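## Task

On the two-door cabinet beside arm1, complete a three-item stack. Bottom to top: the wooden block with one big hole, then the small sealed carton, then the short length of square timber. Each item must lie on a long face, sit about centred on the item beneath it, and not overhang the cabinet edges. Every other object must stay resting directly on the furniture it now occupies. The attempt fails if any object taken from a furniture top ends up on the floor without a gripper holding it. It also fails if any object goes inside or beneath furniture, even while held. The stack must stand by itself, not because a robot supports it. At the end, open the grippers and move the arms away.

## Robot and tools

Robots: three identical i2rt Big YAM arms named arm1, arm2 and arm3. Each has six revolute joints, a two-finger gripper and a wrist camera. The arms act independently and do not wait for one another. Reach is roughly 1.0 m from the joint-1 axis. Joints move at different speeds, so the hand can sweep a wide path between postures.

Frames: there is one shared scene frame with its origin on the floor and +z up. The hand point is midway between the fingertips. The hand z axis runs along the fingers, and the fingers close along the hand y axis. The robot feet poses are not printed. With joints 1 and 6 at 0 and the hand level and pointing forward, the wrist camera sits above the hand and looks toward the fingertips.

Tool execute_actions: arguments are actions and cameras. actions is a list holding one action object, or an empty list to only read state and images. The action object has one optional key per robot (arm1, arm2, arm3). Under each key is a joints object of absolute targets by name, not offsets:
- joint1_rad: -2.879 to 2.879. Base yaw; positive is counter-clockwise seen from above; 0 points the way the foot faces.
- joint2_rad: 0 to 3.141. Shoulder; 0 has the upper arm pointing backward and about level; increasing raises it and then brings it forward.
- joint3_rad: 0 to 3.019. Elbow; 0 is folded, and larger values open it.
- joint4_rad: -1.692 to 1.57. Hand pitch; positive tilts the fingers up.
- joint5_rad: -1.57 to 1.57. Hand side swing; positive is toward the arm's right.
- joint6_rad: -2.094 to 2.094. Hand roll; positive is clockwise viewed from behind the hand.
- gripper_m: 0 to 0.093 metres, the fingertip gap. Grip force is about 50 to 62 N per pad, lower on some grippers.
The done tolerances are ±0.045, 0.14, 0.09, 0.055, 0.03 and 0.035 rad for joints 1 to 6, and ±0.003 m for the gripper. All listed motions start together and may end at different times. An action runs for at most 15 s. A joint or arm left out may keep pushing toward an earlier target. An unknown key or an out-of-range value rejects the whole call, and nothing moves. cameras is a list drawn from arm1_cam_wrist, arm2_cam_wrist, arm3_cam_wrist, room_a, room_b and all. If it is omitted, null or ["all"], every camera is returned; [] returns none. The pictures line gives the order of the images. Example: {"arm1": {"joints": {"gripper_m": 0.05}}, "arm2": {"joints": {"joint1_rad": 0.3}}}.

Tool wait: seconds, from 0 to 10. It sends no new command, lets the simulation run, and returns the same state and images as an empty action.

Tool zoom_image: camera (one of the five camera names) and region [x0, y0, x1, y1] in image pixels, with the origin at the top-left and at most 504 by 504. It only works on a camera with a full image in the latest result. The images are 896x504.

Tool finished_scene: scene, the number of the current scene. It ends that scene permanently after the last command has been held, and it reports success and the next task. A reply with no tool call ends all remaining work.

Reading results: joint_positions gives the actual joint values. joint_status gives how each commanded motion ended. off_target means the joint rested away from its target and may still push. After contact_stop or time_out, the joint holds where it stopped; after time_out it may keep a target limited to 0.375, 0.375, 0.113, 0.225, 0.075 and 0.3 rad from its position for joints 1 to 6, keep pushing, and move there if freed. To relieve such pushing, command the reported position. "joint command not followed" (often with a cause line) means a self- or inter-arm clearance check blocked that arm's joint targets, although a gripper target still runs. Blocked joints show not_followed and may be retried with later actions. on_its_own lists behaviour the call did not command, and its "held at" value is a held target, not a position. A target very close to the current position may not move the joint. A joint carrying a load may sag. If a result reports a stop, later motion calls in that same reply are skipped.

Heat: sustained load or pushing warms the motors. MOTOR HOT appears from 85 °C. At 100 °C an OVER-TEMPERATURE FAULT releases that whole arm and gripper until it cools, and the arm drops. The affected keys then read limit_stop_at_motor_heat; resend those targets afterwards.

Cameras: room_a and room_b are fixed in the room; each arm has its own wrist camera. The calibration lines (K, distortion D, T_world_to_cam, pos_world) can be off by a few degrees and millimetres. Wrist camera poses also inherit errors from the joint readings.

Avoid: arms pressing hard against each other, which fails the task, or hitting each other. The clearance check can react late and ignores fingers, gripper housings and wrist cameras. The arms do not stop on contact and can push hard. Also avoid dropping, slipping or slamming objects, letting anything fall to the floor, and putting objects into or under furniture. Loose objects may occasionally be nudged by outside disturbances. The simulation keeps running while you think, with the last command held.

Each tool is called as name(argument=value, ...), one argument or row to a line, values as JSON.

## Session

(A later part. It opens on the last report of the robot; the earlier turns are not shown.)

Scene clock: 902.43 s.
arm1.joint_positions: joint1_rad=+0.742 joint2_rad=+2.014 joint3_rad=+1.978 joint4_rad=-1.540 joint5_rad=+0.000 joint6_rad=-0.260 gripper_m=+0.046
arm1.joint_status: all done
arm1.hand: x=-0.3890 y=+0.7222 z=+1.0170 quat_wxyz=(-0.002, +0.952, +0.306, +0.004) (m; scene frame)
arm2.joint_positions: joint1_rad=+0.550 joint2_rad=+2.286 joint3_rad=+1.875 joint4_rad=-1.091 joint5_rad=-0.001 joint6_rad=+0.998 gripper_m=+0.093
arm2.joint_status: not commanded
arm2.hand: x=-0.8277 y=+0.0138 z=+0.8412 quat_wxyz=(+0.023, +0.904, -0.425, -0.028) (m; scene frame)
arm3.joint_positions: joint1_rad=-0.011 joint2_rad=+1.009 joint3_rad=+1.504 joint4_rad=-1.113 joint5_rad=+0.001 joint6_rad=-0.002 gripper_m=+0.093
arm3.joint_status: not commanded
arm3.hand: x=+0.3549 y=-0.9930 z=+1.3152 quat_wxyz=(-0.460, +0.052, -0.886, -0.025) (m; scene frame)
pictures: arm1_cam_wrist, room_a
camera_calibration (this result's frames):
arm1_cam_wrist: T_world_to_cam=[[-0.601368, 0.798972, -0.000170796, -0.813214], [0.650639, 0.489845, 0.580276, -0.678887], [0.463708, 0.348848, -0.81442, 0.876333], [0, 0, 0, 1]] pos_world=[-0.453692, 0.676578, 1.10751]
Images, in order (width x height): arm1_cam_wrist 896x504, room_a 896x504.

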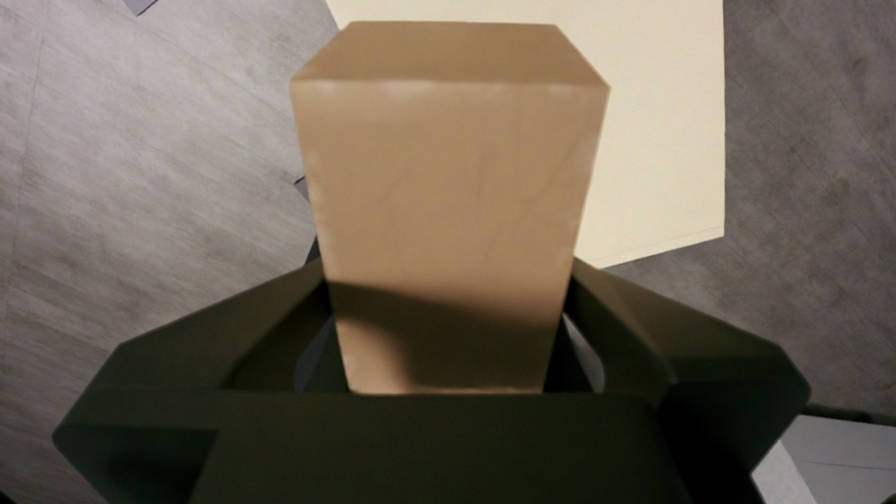

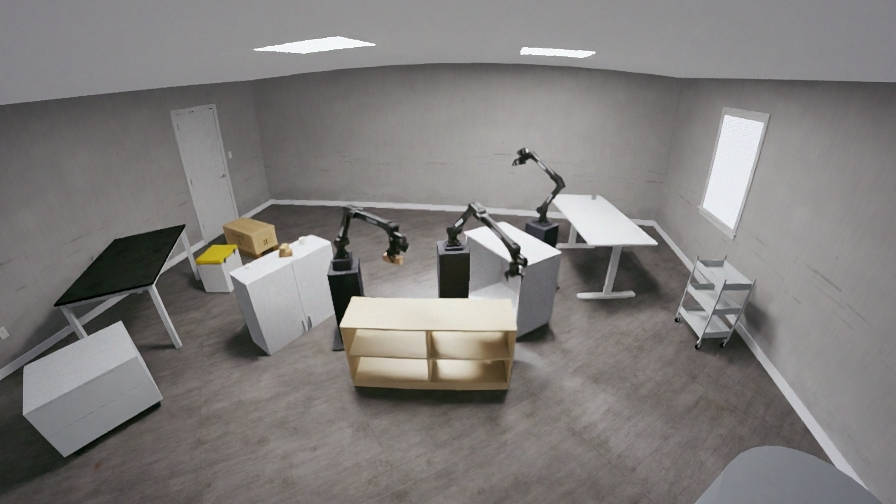

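execute_actions(
  actions=[
    {"arm1":{"joints":{"joint1_rad":-2.004}}},
  ],
  cameras=["arm1_cam_wrist","room_a","room_b"],
)

Scene clock: 913.17 s.
arm1.joint_positions: joint1_rad=-2.004 joint2_rad=+2.014 joint3_rad=+1.978 joint4_rad=-1.540 joint5_rad=+0.002 joint6_rad=-0.258 gripper_m=+0.046
arm1.joint_status: all done
arm1.hand: x=+0.6518 y=+1.3737 z=+1.0237 quat_wxyz=(-0.001, +0.486, -0.874, -0.001) (m; scene frame)
arm2.joint_positions: joint1_rad=+0.550 joint2_rad=+2.286 joint3_rad=+1.875 joint4_rad=-1.091 joint5_rad=-0.001 joint6_rad=+0.998 gripper_m=+0.093
arm2.joint_status: not commanded
arm2.hand: x=-0.8277 y=+0.0138 z=+0.8412 quat_wxyz=(+0.023, +0.904, -0.425, -0.028) (m; scene frame)
arm3.joint_positions: joint1_rad=-0.011 joint2_rad=+1.009 joint3_rad=+1.504 joint4_rad=-1.113 joint5_rad=+0.001 joint6_rad=-0.002 gripper_m=+0.093
arm3.joint_status: not commanded
arm3.hand: x=+0.3549 y=-0.9930 z=+1.3152 quat_wxyz=(-0.460, +0.052, -0.886, -0.025) (m; scene frame)
pictures: arm1_cam_wrist, room_a, room_b
camera_calibration (this result's frames):
arm1_cam_wrist: T_world_to_cam=[[0.861543, -0.50768, -0.00230194, 0.135746], [-0.415806, -0.708219, 0.570553, 0.671641], [-0.291288, -0.490599, -0.821258, 1.82415], [0, 0, 0, 1]] pos_world=[0.693677, 1.43951, 1.11521]
Images, in order (width x height): arm1_cam_wrist 896x504, room_a 896x504, room_b 896x504.

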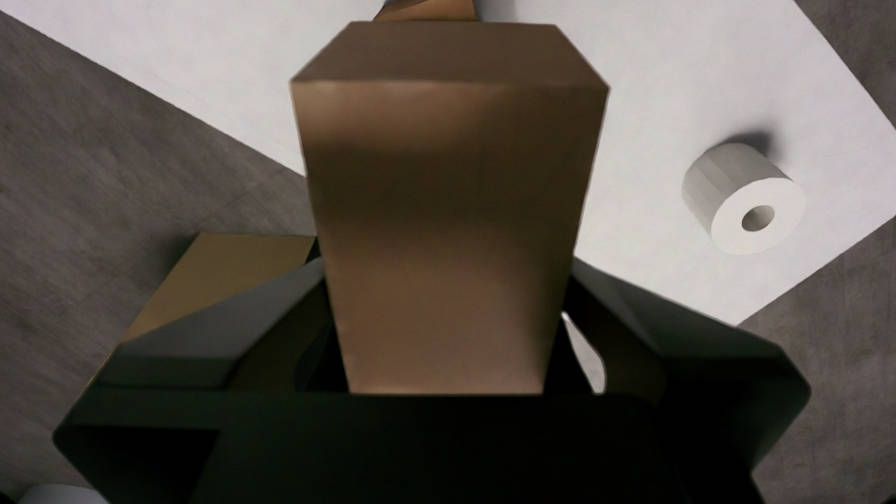

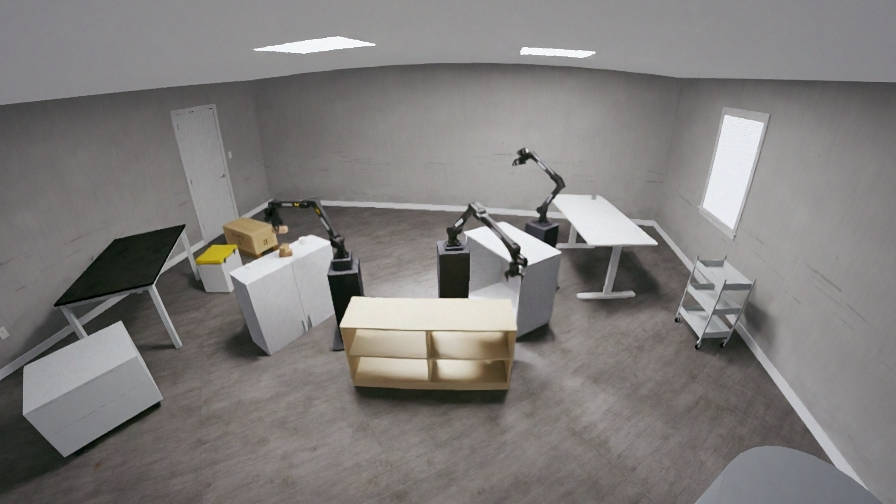

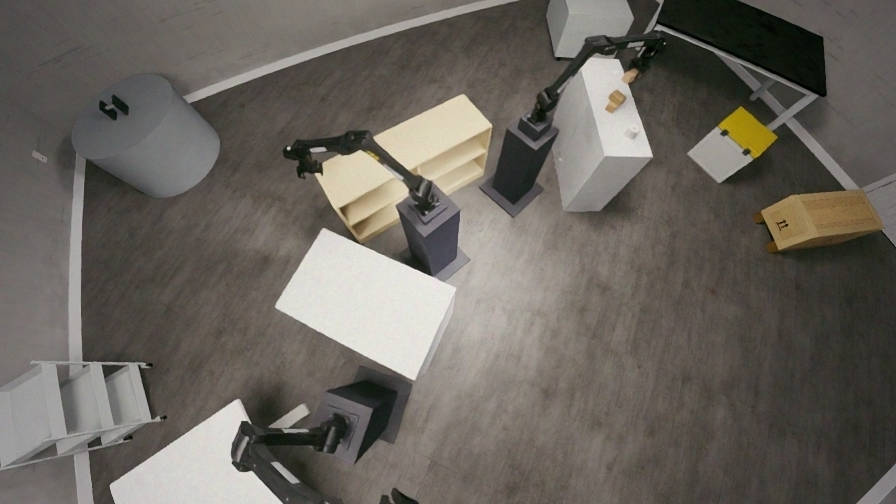

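zoom_image(
  camera="room_b",
  region=[570, 20, 690, 150],
)

zoom_image(
  camera="room_a",
  region=[230, 190, 350, 290],
)

Region (570, 20, 690, 150) of room_b's 896x504 image, scaled by 3.877, with more detail than that image has; it fills the left 465 columns of this view, and the rest is white.

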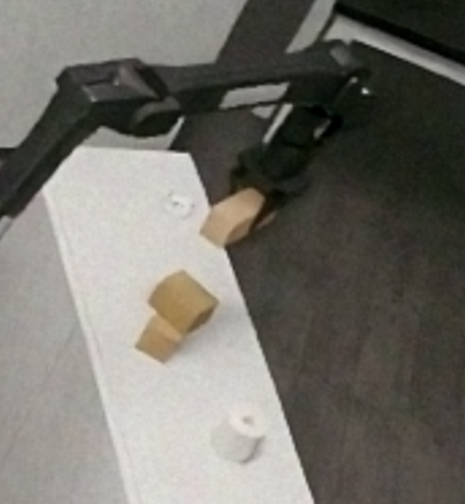

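Region (230, 190, 350, 290) of room_a's 896x504 image, scaled by 4.200, with more detail than that image has.

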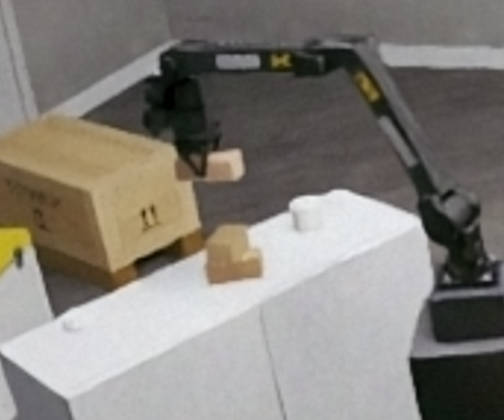

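zoom_image(
  camera="arm1_cam_wrist",
  region=[300, 0, 620, 100],
)

Region (300, 0, 620, 100) of arm1_cam_wrist's 896x504 image, scaled by 1.575, with more detail than that image has; it fills the top 158 rows of this view, and the rest is white.

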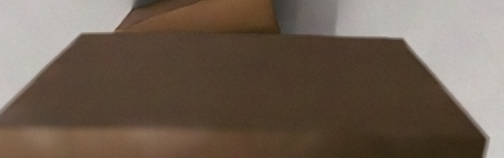

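execute_actions(
  actions=[
    {"arm1":{"joints":{"joint1_rad":-1.80}}},
  ],
  cameras=["arm1_cam_wrist"],
)

Scene clock: 952.90 s.
arm1.joint_positions: joint1_rad=-1.806 joint2_rad=+2.014 joint3_rad=+1.978 joint4_rad=-1.540 joint5_rad=-0.002 joint6_rad=-0.258 gripper_m=+0.046
arm1.joint_status: all done
arm1.hand: x=+0.5579 y=+1.4552 z=+1.0240 quat_wxyz=(-0.001, +0.570, -0.821, -0.002) (m; scene frame)
arm2.joint_positions: joint1_rad=+0.550 joint2_rad=+2.286 joint3_rad=+1.875 joint4_rad=-1.091 joint5_rad=-0.001 joint6_rad=+0.998 gripper_m=+0.093
arm2.joint_status: not commanded
arm2.hand: x=-0.8277 y=+0.0138 z=+0.8412 quat_wxyz=(+0.023, +0.904, -0.425, -0.028) (m; scene frame)
arm3.joint_positions: joint1_rad=-0.011 joint2_rad=+1.009 joint3_rad=+1.504 joint4_rad=-1.113 joint5_rad=+0.001 joint6_rad=-0.002 gripper_m=+0.093
arm3.joint_status: not commanded
arm3.hand: x=+0.3549 y=-0.9930 z=+1.3152 quat_wxyz=(-0.460, +0.052, -0.886, -0.025) (m; scene frame)
pictures: arm1_cam_wrist
camera_calibration (this result's frames):
arm1_cam_wrist: T_world_to_cam=[[0.944566, -0.328293, -0.00426642, -0.0473049], [-0.267508, -0.777078, 0.569727, 0.708469], [-0.190353, -0.537003, -0.821823, 1.84879], [0, 0, 0, 1]] pos_world=[0.586126, 1.52781, 1.11554]
Images, in order (width x height): arm1_cam_wrist 896x504.

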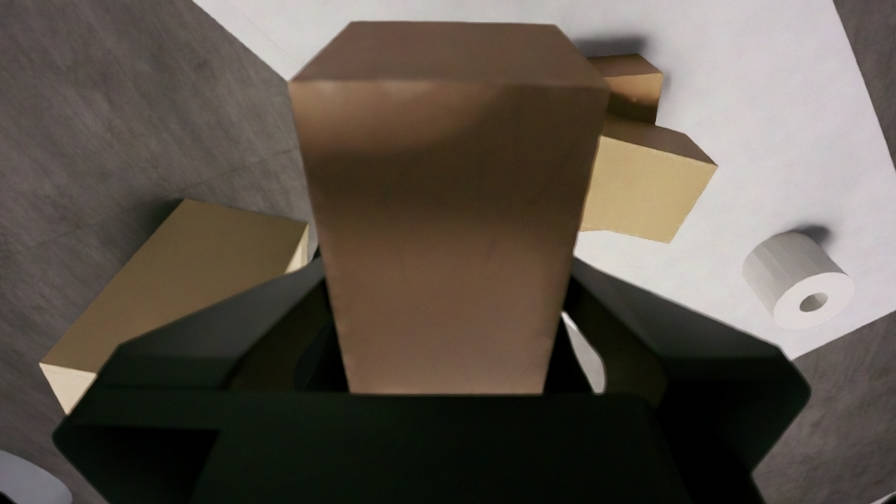

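zoom_image(
  camera="arm1_cam_wrist",
  region=[560, 30, 760, 260],
)

Region (560, 30, 760, 260) of arm1_cam_wrist's 896x504 image, scaled by 2.191, with more detail than that image has; it fills the left 438 columns of this view, and the rest is white.

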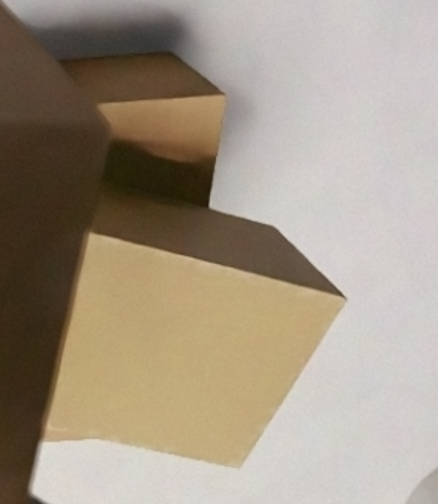

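execute_actions(
  actions=[
    {"arm1":{"joints":{"joint1_rad":-2.013,"joint2_rad":2.056,"joint3_rad":1.818,"joint4_rad":-1.308}}},
  ],
  cameras=["arm1_cam_wrist","room_a","room_b"],
)

Scene clock: 1029.80 s.
arm1.joint_positions: joint1_rad=-2.006 joint2_rad=+2.074 joint3_rad=+1.806 joint4_rad=-1.324 joint5_rad=+0.001 joint6_rad=-0.258 gripper_m=+0.046
arm1.joint_status: all done
arm1.hand: x=+0.6534 y=+1.3740 z=+0.9223 quat_wxyz=(+0.007, +0.486, -0.874, +0.001) (m; scene frame)
arm2.joint_positions: joint1_rad=+0.550 joint2_rad=+2.286 joint3_rad=+1.875 joint4_rad=-1.091 joint5_rad=-0.001 joint6_rad=+0.998 gripper_m=+0.093
arm2.joint_status: not commanded
arm2.hand: x=-0.8277 y=+0.0138 z=+0.8412 quat_wxyz=(+0.023, +0.904, -0.425, -0.028) (m; scene frame)
arm3.joint_positions: joint1_rad=-0.011 joint2_rad=+1.009 joint3_rad=+1.504 joint4_rad=-1.113 joint5_rad=+0.001 joint6_rad=-0.002 gripper_m=+0.093
arm3.joint_status: not commanded
arm3.hand: x=+0.3549 y=-0.9930 z=+1.3152 quat_wxyz=(-0.460, +0.052, -0.886, -0.025) (m; scene frame)
pictures: arm1_cam_wrist, room_a, room_b
camera_calibration (this result's frames):
arm1_cam_wrist: T_world_to_cam=[[0.860535, -0.509339, -0.00732639, 0.141862], [-0.40992, -0.700961, 0.583626, 0.704583], [-0.302399, -0.499228, -0.811989, 1.7521], [0, 0, 0, 1]] pos_world=[0.696578, 1.44084, 1.01251]
Images, in order (width x height): arm1_cam_wrist 896x504, room_a 896x504, room_b 896x504.

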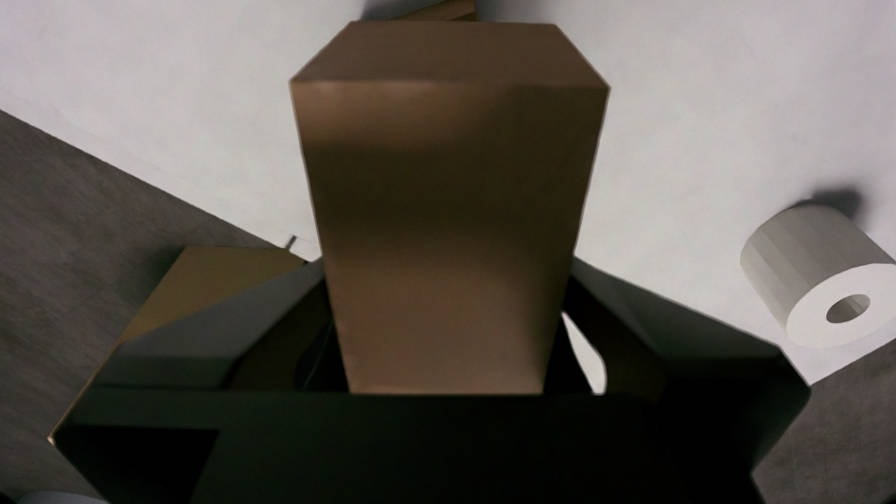

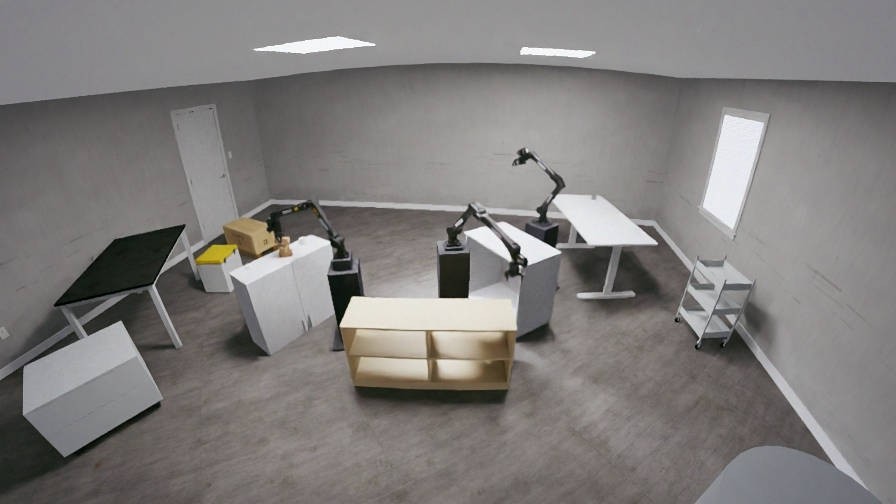

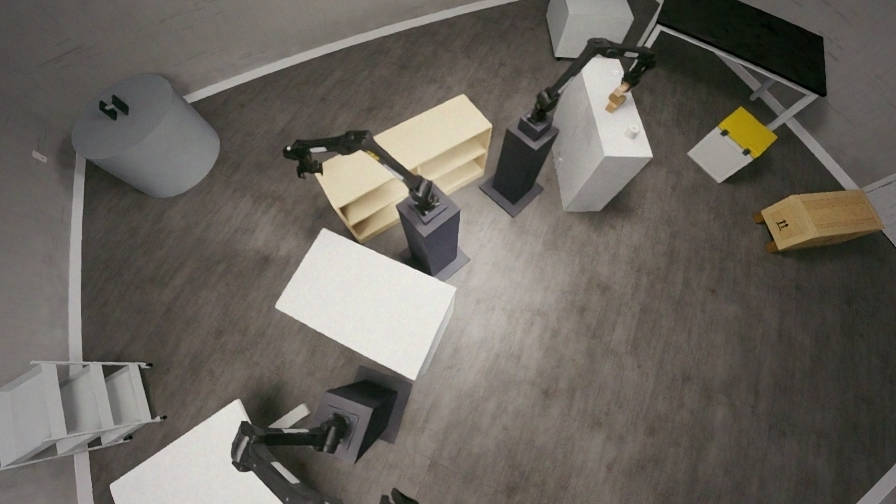

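zoom_image(
  camera="room_a",
  region=[250, 205, 330, 275],
)

zoom_image(
  camera="room_b",
  region=[585, 50, 665, 130],
)

Region (250, 205, 330, 275) of room_a's 896x504 image, scaled by 6.300, with more detail than that image has; it fills the top 441 rows of this view, and the rest is white.

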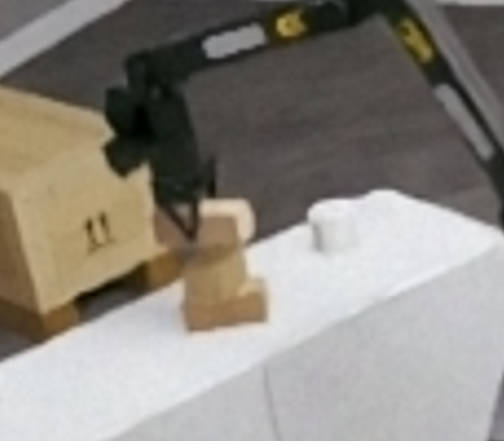

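Region (585, 50, 665, 130) of room_b's 896x504 image, scaled by 6.300, with more detail than that image has.

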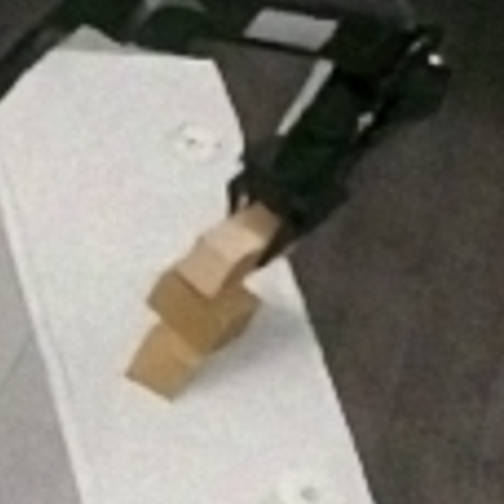

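execute_actions(
  actions=[
    {"arm1":{"joints":{"joint3_rad":1.785,"joint4_rad":-1.254}}},
  ],
  cameras=["arm1_cam_wrist","room_a"],
)

zoom_image(
  camera="room_a",
  region=[250, 205, 330, 275],
)

Scene clock: 1071.83 s.
arm1.joint_positions: joint1_rad=-2.006 joint2_rad=+2.074 joint3_rad=+1.780 joint4_rad=-1.271 joint5_rad=+0.001 joint6_rad=-0.258 gripper_m=+0.046
arm1.joint_status: all done
arm1.hand: x=+0.6562 y=+1.3767 z=+0.9128 quat_wxyz=(-0.006, +0.486, -0.874, -0.002) (m; scene frame)
arm2.joint_positions: joint1_rad=+0.550 joint2_rad=+2.286 joint3_rad=+1.875 joint4_rad=-1.091 joint5_rad=-0.001 joint6_rad=+0.998 gripper_m=+0.093
arm2.joint_status: not commanded
arm2.hand: x=-0.8277 y=+0.0138 z=+0.8412 quat_wxyz=(+0.023, +0.904, -0.425, -0.028) (m; scene frame)
arm3.joint_positions: joint1_rad=-0.011 joint2_rad=+1.009 joint3_rad=+1.504 joint4_rad=-1.113 joint5_rad=+0.001 joint6_rad=-0.002 gripper_m=+0.093
arm3.joint_status: not commanded
arm3.hand: x=+0.3549 y=-0.9930 z=+1.3152 quat_wxyz=(-0.460, +0.052, -0.886, -0.025) (m; scene frame)
pictures: arm1_cam_wrist, room_a
camera_calibration (this result's frames):
arm1_cam_wrist: T_world_to_cam=[[0.860568, -0.509335, 0.0000636389, 0.133972], [-0.421108, -0.71143, 0.562615, 0.754119], [-0.286515, -0.484196, -0.826719, 1.72885], [0, 0, 0, 1]] pos_world=[0.697615, 1.44184, 1.00499]
Images, in order (width x height): arm1_cam_wrist 896x504, room_a 896x504.

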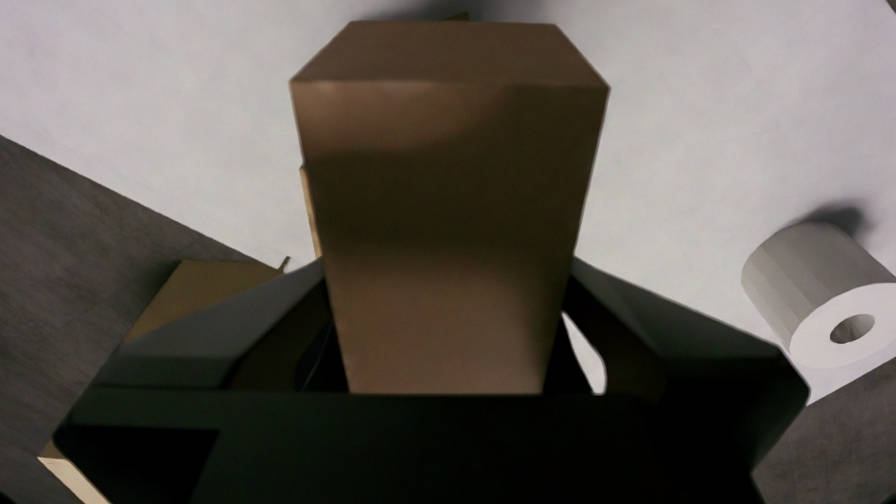

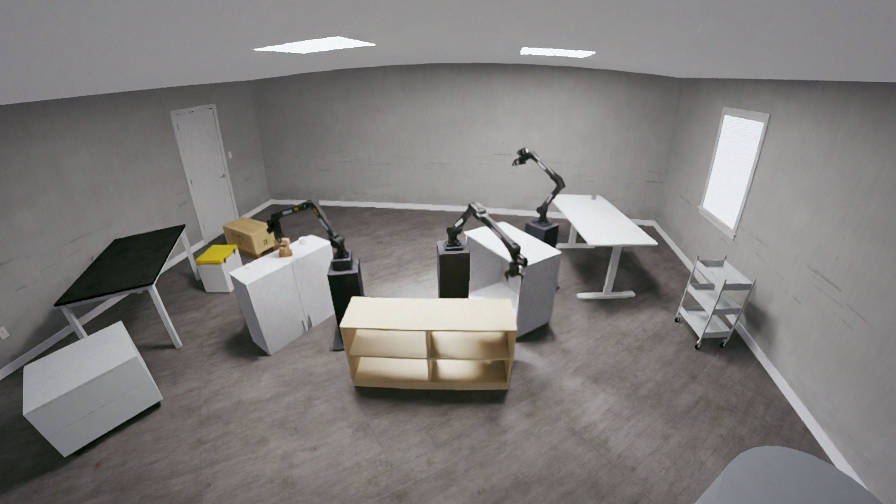

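Region (250, 205, 330, 275) of room_a's 896x504 image, scaled by 6.300, with more detail than that image has; it fills the top 441 rows of this view, and the rest is white.

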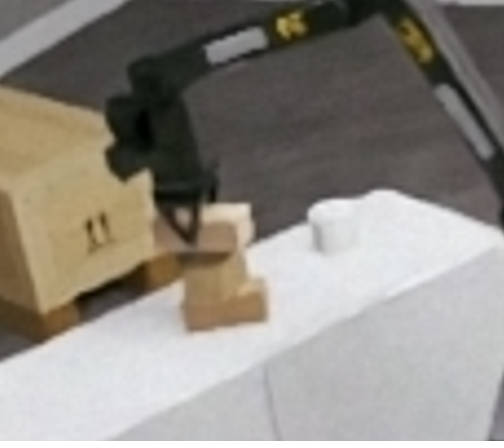

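zoom_image(
  camera="arm1_cam_wrist",
  region=[270, 0, 630, 280],
)

Region (270, 0, 630, 280) of arm1_cam_wrist's 896x504 image, scaled by 1.400, with more detail than that image has.

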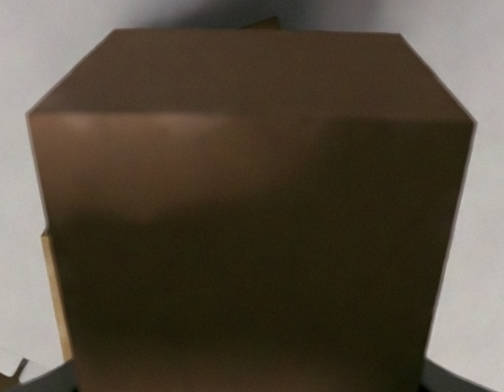

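execute_actions(
  actions=[
    {"arm1":{"joints":{"joint1_rad":-1.993,"joint3_rad":1.762,"joint4_rad":-1.238}}},
  ],
  cameras=["arm1_cam_wrist","room_a"],
)

zoom_image(
  camera="room_a",
  region=[250, 205, 330, 275],
)

Scene clock: 1106.63 s.
arm1.joint_positions: joint1_rad=-2.003 joint2_rad=+2.074 joint3_rad=+1.757 joint4_rad=-1.255 joint5_rad=+0.001 joint6_rad=-0.258 gripper_m=+0.046
arm1.joint_status: all done
arm1.hand: x=+0.6518 y=+1.3752 z=+0.9044 quat_wxyz=(-0.002, +0.487, -0.873, -0.001) (m; scene frame)
arm2.joint_positions: joint1_rad=+0.550 joint2_rad=+2.286 joint3_rad=+1.875 joint4_rad=-1.091 joint5_rad=-0.001 joint6_rad=+0.998 gripper_m=+0.093
arm2.joint_status: not commanded
arm2.hand: x=-0.8277 y=+0.0138 z=+0.8412 quat_wxyz=(+0.023, +0.904, -0.425, -0.028) (m; scene frame)
arm3.joint_positions: joint1_rad=-0.011 joint2_rad=+1.009 joint3_rad=+1.504 joint4_rad=-1.113 joint5_rad=+0.001 joint6_rad=-0.002 gripper_m=+0.093
arm3.joint_status: not commanded
arm3.hand: x=+0.3549 y=-0.9930 z=+1.3152 quat_wxyz=(-0.460, +0.052, -0.886, -0.025) (m; scene frame)
pictures: arm1_cam_wrist, room_a
camera_calibration (this result's frames):
arm1_cam_wrist: T_world_to_cam=[[0.862124, -0.506695, -0.00181625, 0.134067], [-0.416116, -0.710043, 0.568055, 0.745799], [-0.28912, -0.488978, -0.822989, 1.72484], [0, 0, 0, 1]] pos_world=[0.693441, 1.44089, 0.996111]
Images, in order (width x height): arm1_cam_wrist 896x504, room_a 896x504.

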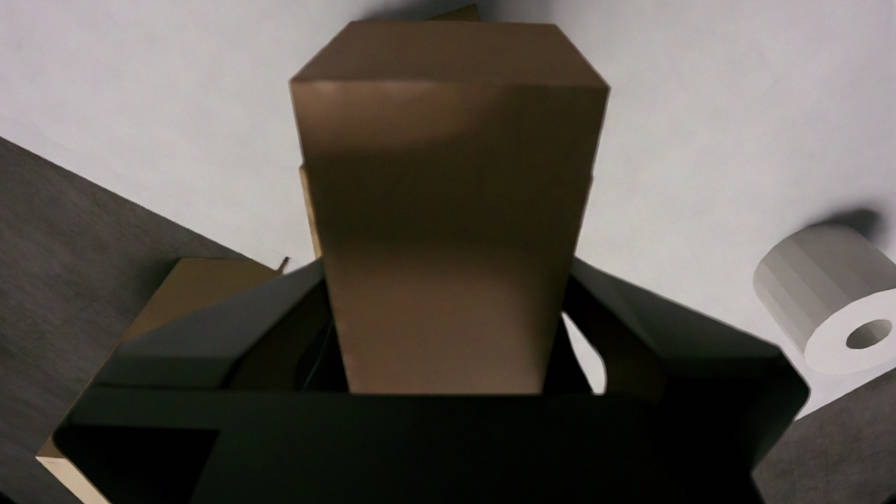

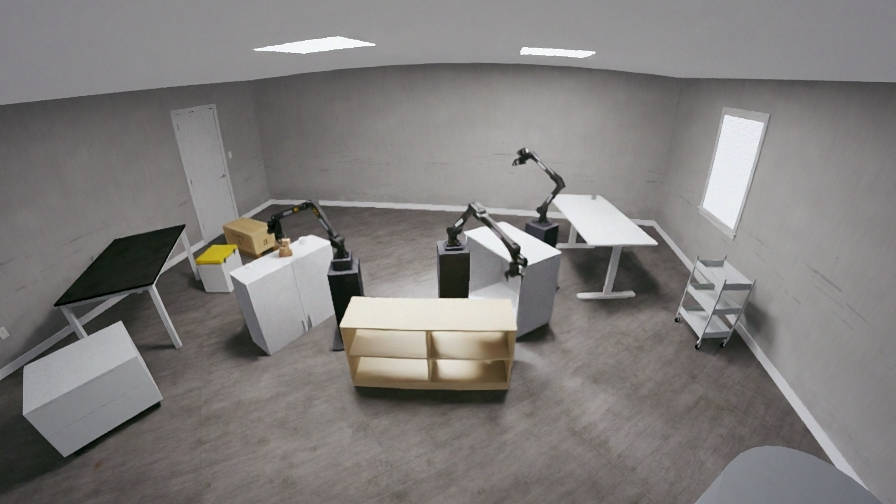

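Region (250, 205, 330, 275) of room_a's 896x504 image, scaled by 6.300, with more detail than that image has; it fills the top 441 rows of this view, and the rest is white.

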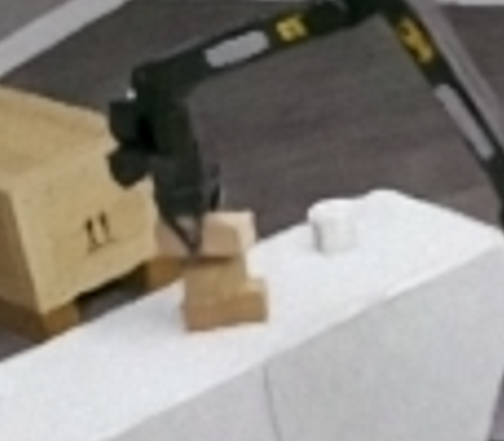

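zoom_image(
  camera="arm1_cam_wrist",
  region=[270, 100, 630, 300],
)

Region (270, 100, 630, 300) of arm1_cam_wrist's 896x504 image, scaled by 1.400, with more detail than that image has.

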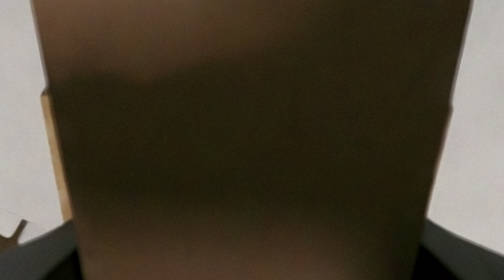

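execute_actions(
  actions=[
    {"arm1":{"joints":{"joint3_rad":1.744,"joint4_rad":-1.221}}},
  ],
  cameras=["arm1_cam_wrist","room_a"],
)

zoom_image(
  camera="room_a",
  region=[250, 205, 330, 275],
)

Scene clock: 1120.40 s.
arm1.joint_positions: joint1_rad=-2.003 joint2_rad=+2.074 joint3_rad=+1.740 joint4_rad=-1.239 joint5_rad=+0.001 joint6_rad=-0.258 gripper_m=+0.046
arm1.joint_status: all done
arm1.hand: x=+0.6503 y=+1.3738 z=+0.8983 quat_wxyz=(-0.002, +0.487, -0.873, -0.001) (m; scene frame)
arm2.joint_positions: joint1_rad=+0.550 joint2_rad=+2.286 joint3_rad=+1.875 joint4_rad=-1.091 joint5_rad=-0.001 joint6_rad=+0.998 gripper_m=+0.093
arm2.joint_status: not commanded
arm2.hand: x=-0.8277 y=+0.0138 z=+0.8412 quat_wxyz=(+0.023, +0.904, -0.425, -0.028) (m; scene frame)
arm3.joint_positions: joint1_rad=-0.011 joint2_rad=+1.009 joint3_rad=+1.504 joint4_rad=-1.113 joint5_rad=+0.001 joint6_rad=-0.002 gripper_m=+0.093
arm3.joint_status: not commanded
arm3.hand: x=+0.3549 y=-0.9930 z=+1.3152 quat_wxyz=(-0.460, +0.052, -0.886, -0.025) (m; scene frame)
pictures: arm1_cam_wrist, room_a
camera_calibration (this result's frames):
arm1_cam_wrist: T_world_to_cam=[[0.862124, -0.506694, -0.00192183, 0.134748], [-0.415958, -0.709894, 0.568356, 0.74702], [-0.289347, -0.489194, -0.82278, 1.71894], [0, 0, 0, 1]] pos_world=[0.691929, 1.43948, 0.989993]
Images, in order (width x height): arm1_cam_wrist 896x504, room_a 896x504.

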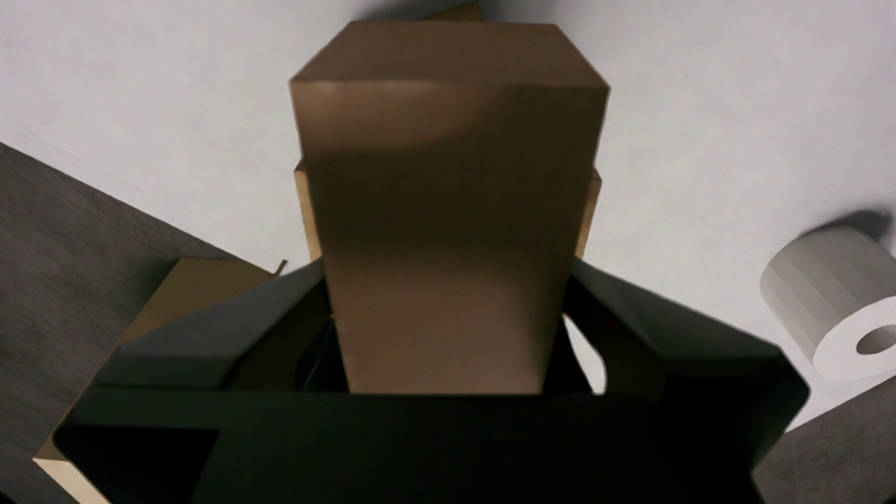

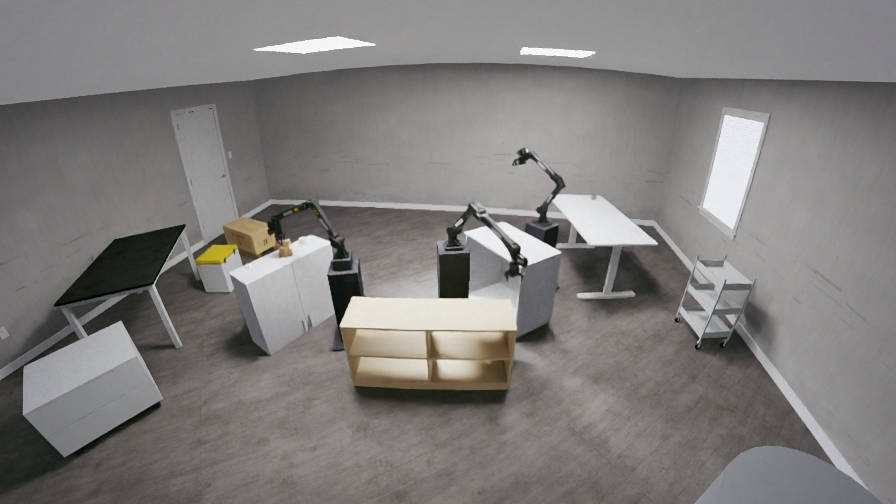

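Region (250, 205, 330, 275) of room_a's 896x504 image, scaled by 6.300, with more detail than that image has; it fills the top 441 rows of this view, and the rest is white.

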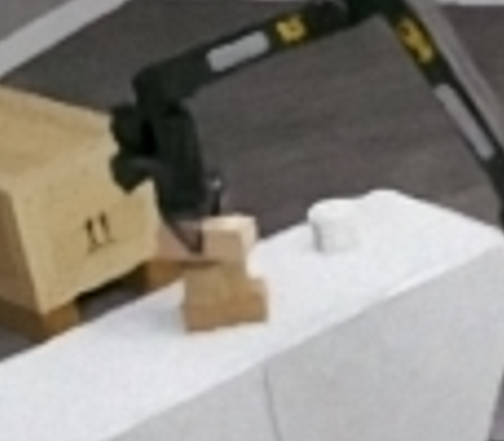

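execute_actions(
  actions=[
    {"arm1":{"joints":{"joint3_rad":1.727,"joint4_rad":-1.205}}},
  ],
  cameras=["arm1_cam_wrist","room_a"],
)

zoom_image(
  camera="room_a",
  region=[250, 205, 330, 275],
)

Scene clock: 1126.87 s.
arm1.joint_positions: joint1_rad=-2.003 joint2_rad=+2.074 joint3_rad=+1.726 joint4_rad=-1.222 joint5_rad=+0.001 joint6_rad=-0.258 gripper_m=+0.046
arm1.joint_status: all done
arm1.hand: x=+0.6493 y=+1.3730 z=+0.8931 quat_wxyz=(-0.003, +0.487, -0.873, -0.002) (m; scene frame)
arm2.joint_positions: joint1_rad=+0.550 joint2_rad=+2.286 joint3_rad=+1.875 joint4_rad=-1.091 joint5_rad=-0.001 joint6_rad=+0.998 gripper_m=+0.093
arm2.joint_status: not commanded
arm2.hand: x=-0.8277 y=+0.0138 z=+0.8412 quat_wxyz=(+0.023, +0.904, -0.425, -0.028) (m; scene frame)
arm3.joint_positions: joint1_rad=-0.011 joint2_rad=+1.009 joint3_rad=+1.504 joint4_rad=-1.113 joint5_rad=+0.001 joint6_rad=-0.002 gripper_m=+0.093
arm3.joint_status: not commanded
arm3.hand: x=+0.3549 y=-0.9930 z=+1.3152 quat_wxyz=(-0.460, +0.052, -0.886, -0.025) (m; scene frame)
pictures: arm1_cam_wrist, room_a
camera_calibration (this result's frames):
arm1_cam_wrist: T_world_to_cam=[[0.862124, -0.506694, -0.00165494, 0.134924], [-0.416754, -0.710944, 0.566459, 0.75267], [-0.288198, -0.487668, -0.824089, 1.71229], [0, 0, 0, 1]] pos_world=[0.690836, 1.4385, 0.984945]
Images, in order (width x height): arm1_cam_wrist 896x504, room_a 896x504.

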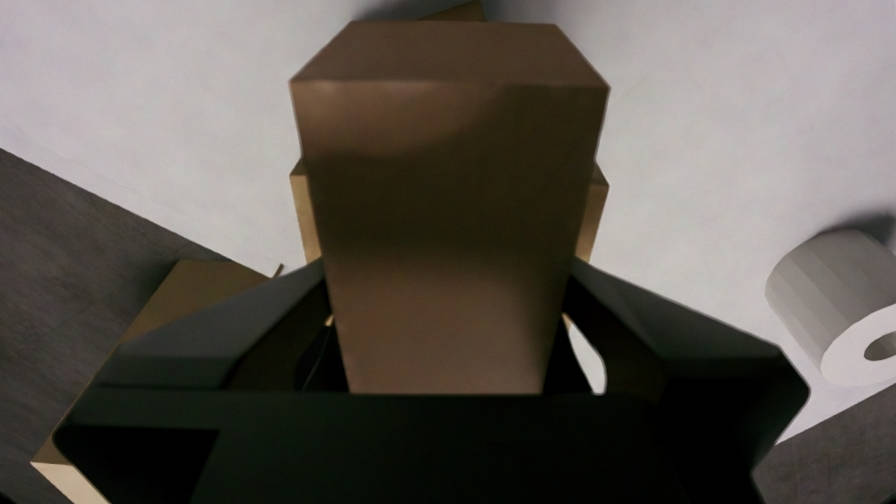

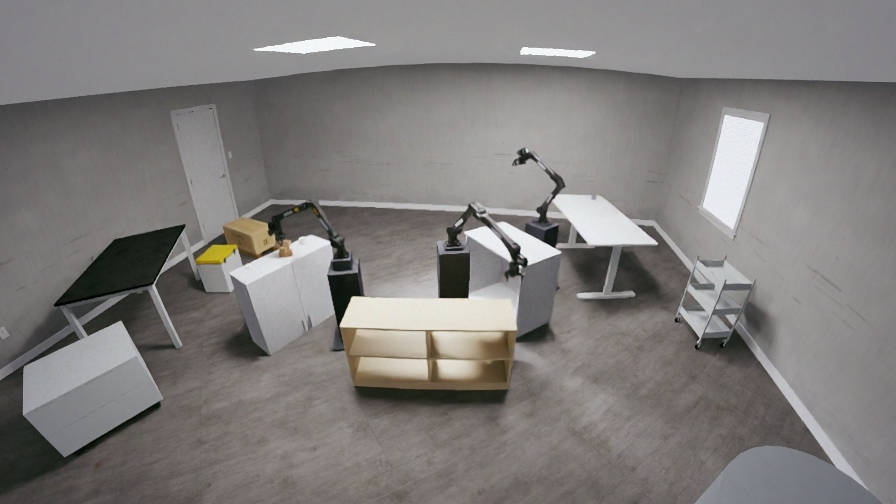

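Region (250, 205, 330, 275) of room_a's 896x504 image, scaled by 6.300, with more detail than that image has; it fills the top 441 rows of this view, and the rest is white.

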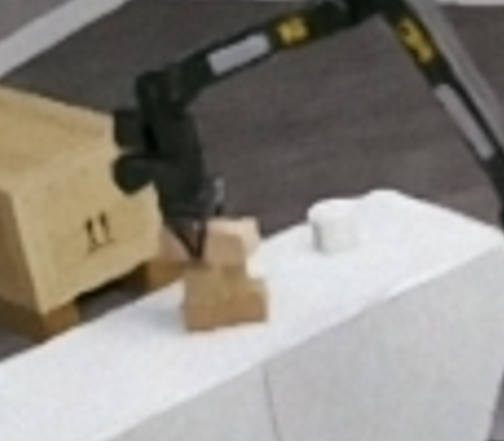

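execute_actions(
  actions=[
    {"arm1":{"joints":{"joint3_rad":1.711,"joint4_rad":-1.190}}},
  ],
  cameras=["arm1_cam_wrist","room_a"],
)

zoom_image(
  camera="room_a",
  region=[250, 205, 330, 275],
)

Scene clock: 1134.20 s.
arm1.joint_positions: joint1_rad=-2.003 joint2_rad=+2.073 joint3_rad=+1.722 joint4_rad=-1.218 joint5_rad=+0.001 joint6_rad=-0.258 gripper_m=+0.046
arm1.joint_status: all done
arm1.hand: x=+0.6491 y=+1.3728 z=+0.8922 quat_wxyz=(-0.004, +0.487, -0.873, -0.002) (m; scene frame)
arm2.joint_positions: joint1_rad=+0.550 joint2_rad=+2.286 joint3_rad=+1.875 joint4_rad=-1.091 joint5_rad=-0.001 joint6_rad=+0.998 gripper_m=+0.093
arm2.joint_status: not commanded
arm2.hand: x=-0.8277 y=+0.0138 z=+0.8412 quat_wxyz=(+0.023, +0.904, -0.425, -0.028) (m; scene frame)
arm3.joint_positions: joint1_rad=-0.011 joint2_rad=+1.009 joint3_rad=+1.504 joint4_rad=-1.113 joint5_rad=+0.001 joint6_rad=-0.002 gripper_m=+0.093
arm3.joint_status: not commanded
arm3.hand: x=+0.3549 y=-0.9930 z=+1.3152 quat_wxyz=(-0.460, +0.052, -0.886, -0.025) (m; scene frame)
pictures: arm1_cam_wrist, room_a
camera_calibration (this result's frames):
arm1_cam_wrist: T_world_to_cam=[[0.862124, -0.506696, -0.00123264, 0.134619], [-0.417383, -0.711536, 0.56525, 0.755292], [-0.287287, -0.486801, -0.824919, 1.71036], [0, 0, 0, 1]] pos_world=[0.690553, 1.43824, 0.984148]
Images, in order (width x height): arm1_cam_wrist 896x504, room_a 896x504.

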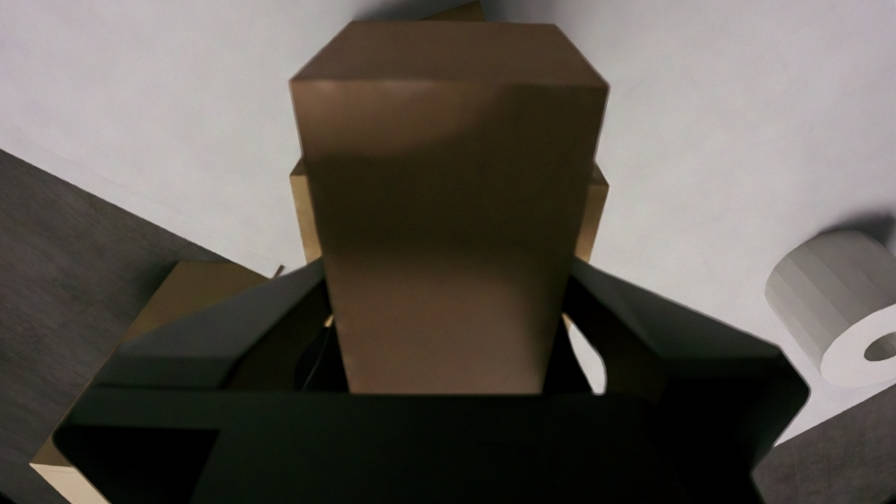

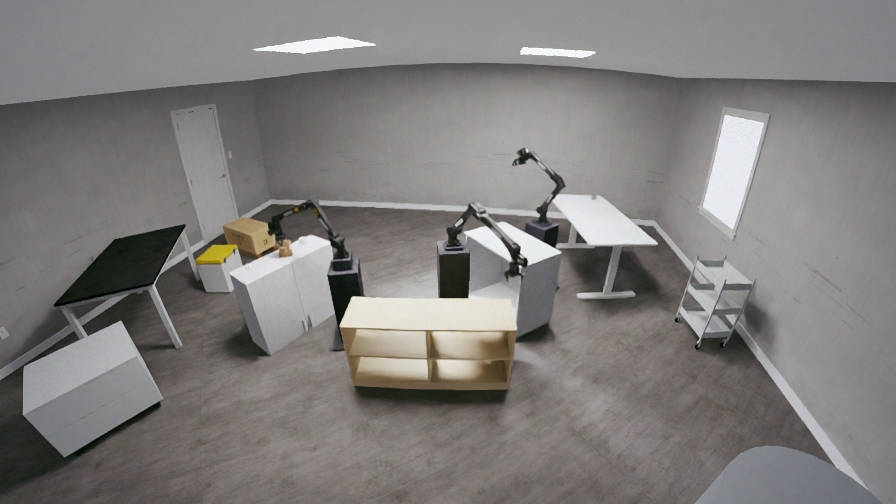

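Region (250, 205, 330, 275) of room_a's 896x504 image, scaled by 6.300, with more detail than that image has; it fills the top 441 rows of this view, and the rest is white.

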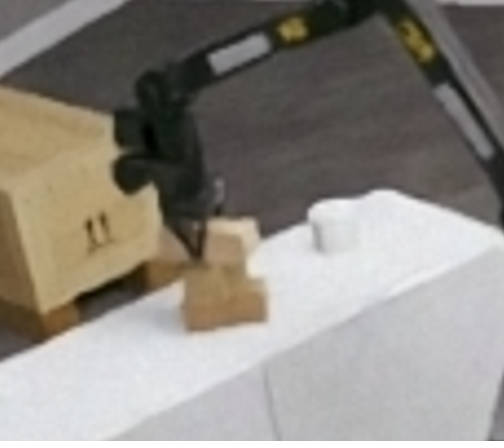

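execute_actions(
  actions=[
    {"arm1":{"joints":{"joint3_rad":1.726,"joint4_rad":-1.218,"gripper_m":0.093}}},
  ],
  cameras=["arm1_cam_wrist","room_a"],
)

Scene clock: 1144.60 s.
arm1.joint_positions: joint1_rad=-2.003 joint2_rad=+2.073 joint3_rad=+1.722 joint4_rad=-1.218 joint5_rad=+0.001 joint6_rad=-0.258 gripper_m=+0.093
arm1.joint_status: all done
arm1.hand: x=+0.6491 y=+1.3728 z=+0.8922 quat_wxyz=(-0.004, +0.487, -0.873, -0.002) (m; scene frame)
arm2.joint_positions: joint1_rad=+0.550 joint2_rad=+2.286 joint3_rad=+1.875 joint4_rad=-1.091 joint5_rad=-0.001 joint6_rad=+0.998 gripper_m=+0.093
arm2.joint_status: not commanded
arm2.hand: x=-0.8277 y=+0.0138 z=+0.8412 quat_wxyz=(+0.023, +0.904, -0.425, -0.028) (m; scene frame)
arm3.joint_positions: joint1_rad=-0.011 joint2_rad=+1.009 joint3_rad=+1.504 joint4_rad=-1.113 joint5_rad=+0.001 joint6_rad=-0.002 gripper_m=+0.093
arm3.joint_status: not commanded
arm3.hand: x=+0.3549 y=-0.9930 z=+1.3152 quat_wxyz=(-0.460, +0.052, -0.886, -0.025) (m; scene frame)
pictures: arm1_cam_wrist, room_a
camera_calibration (this result's frames):
arm1_cam_wrist: T_world_to_cam=[[0.862124, -0.506696, -0.00123264, 0.134619], [-0.417383, -0.711536, 0.56525, 0.755292], [-0.287287, -0.486801, -0.824919, 1.71036], [0, 0, 0, 1]] pos_world=[0.690553, 1.43824, 0.984148]
Images, in order (width x height): arm1_cam_wrist 896x504, room_a 896x504.

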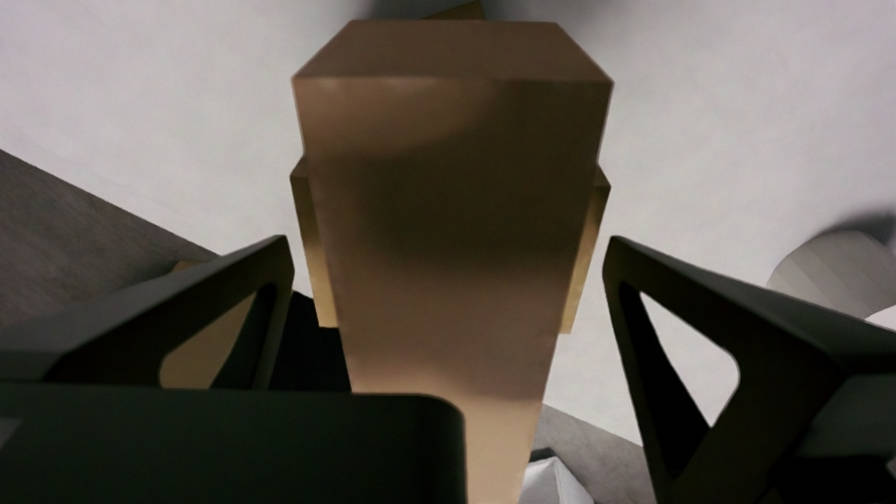

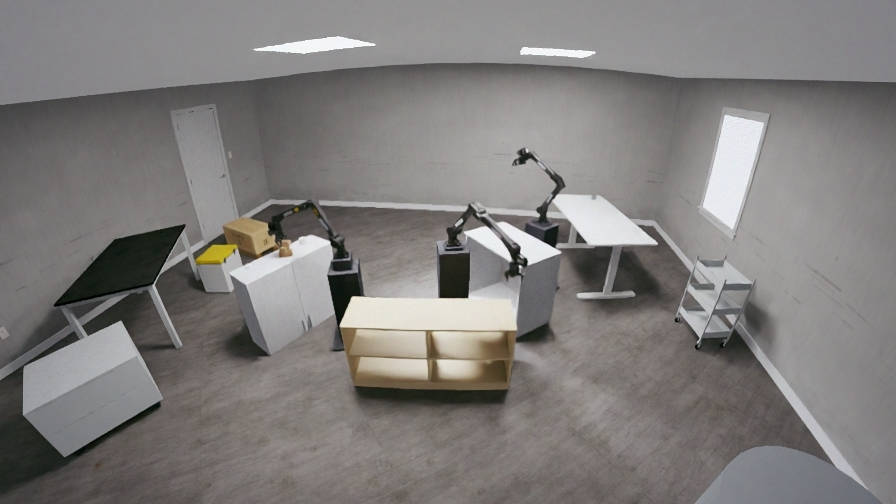

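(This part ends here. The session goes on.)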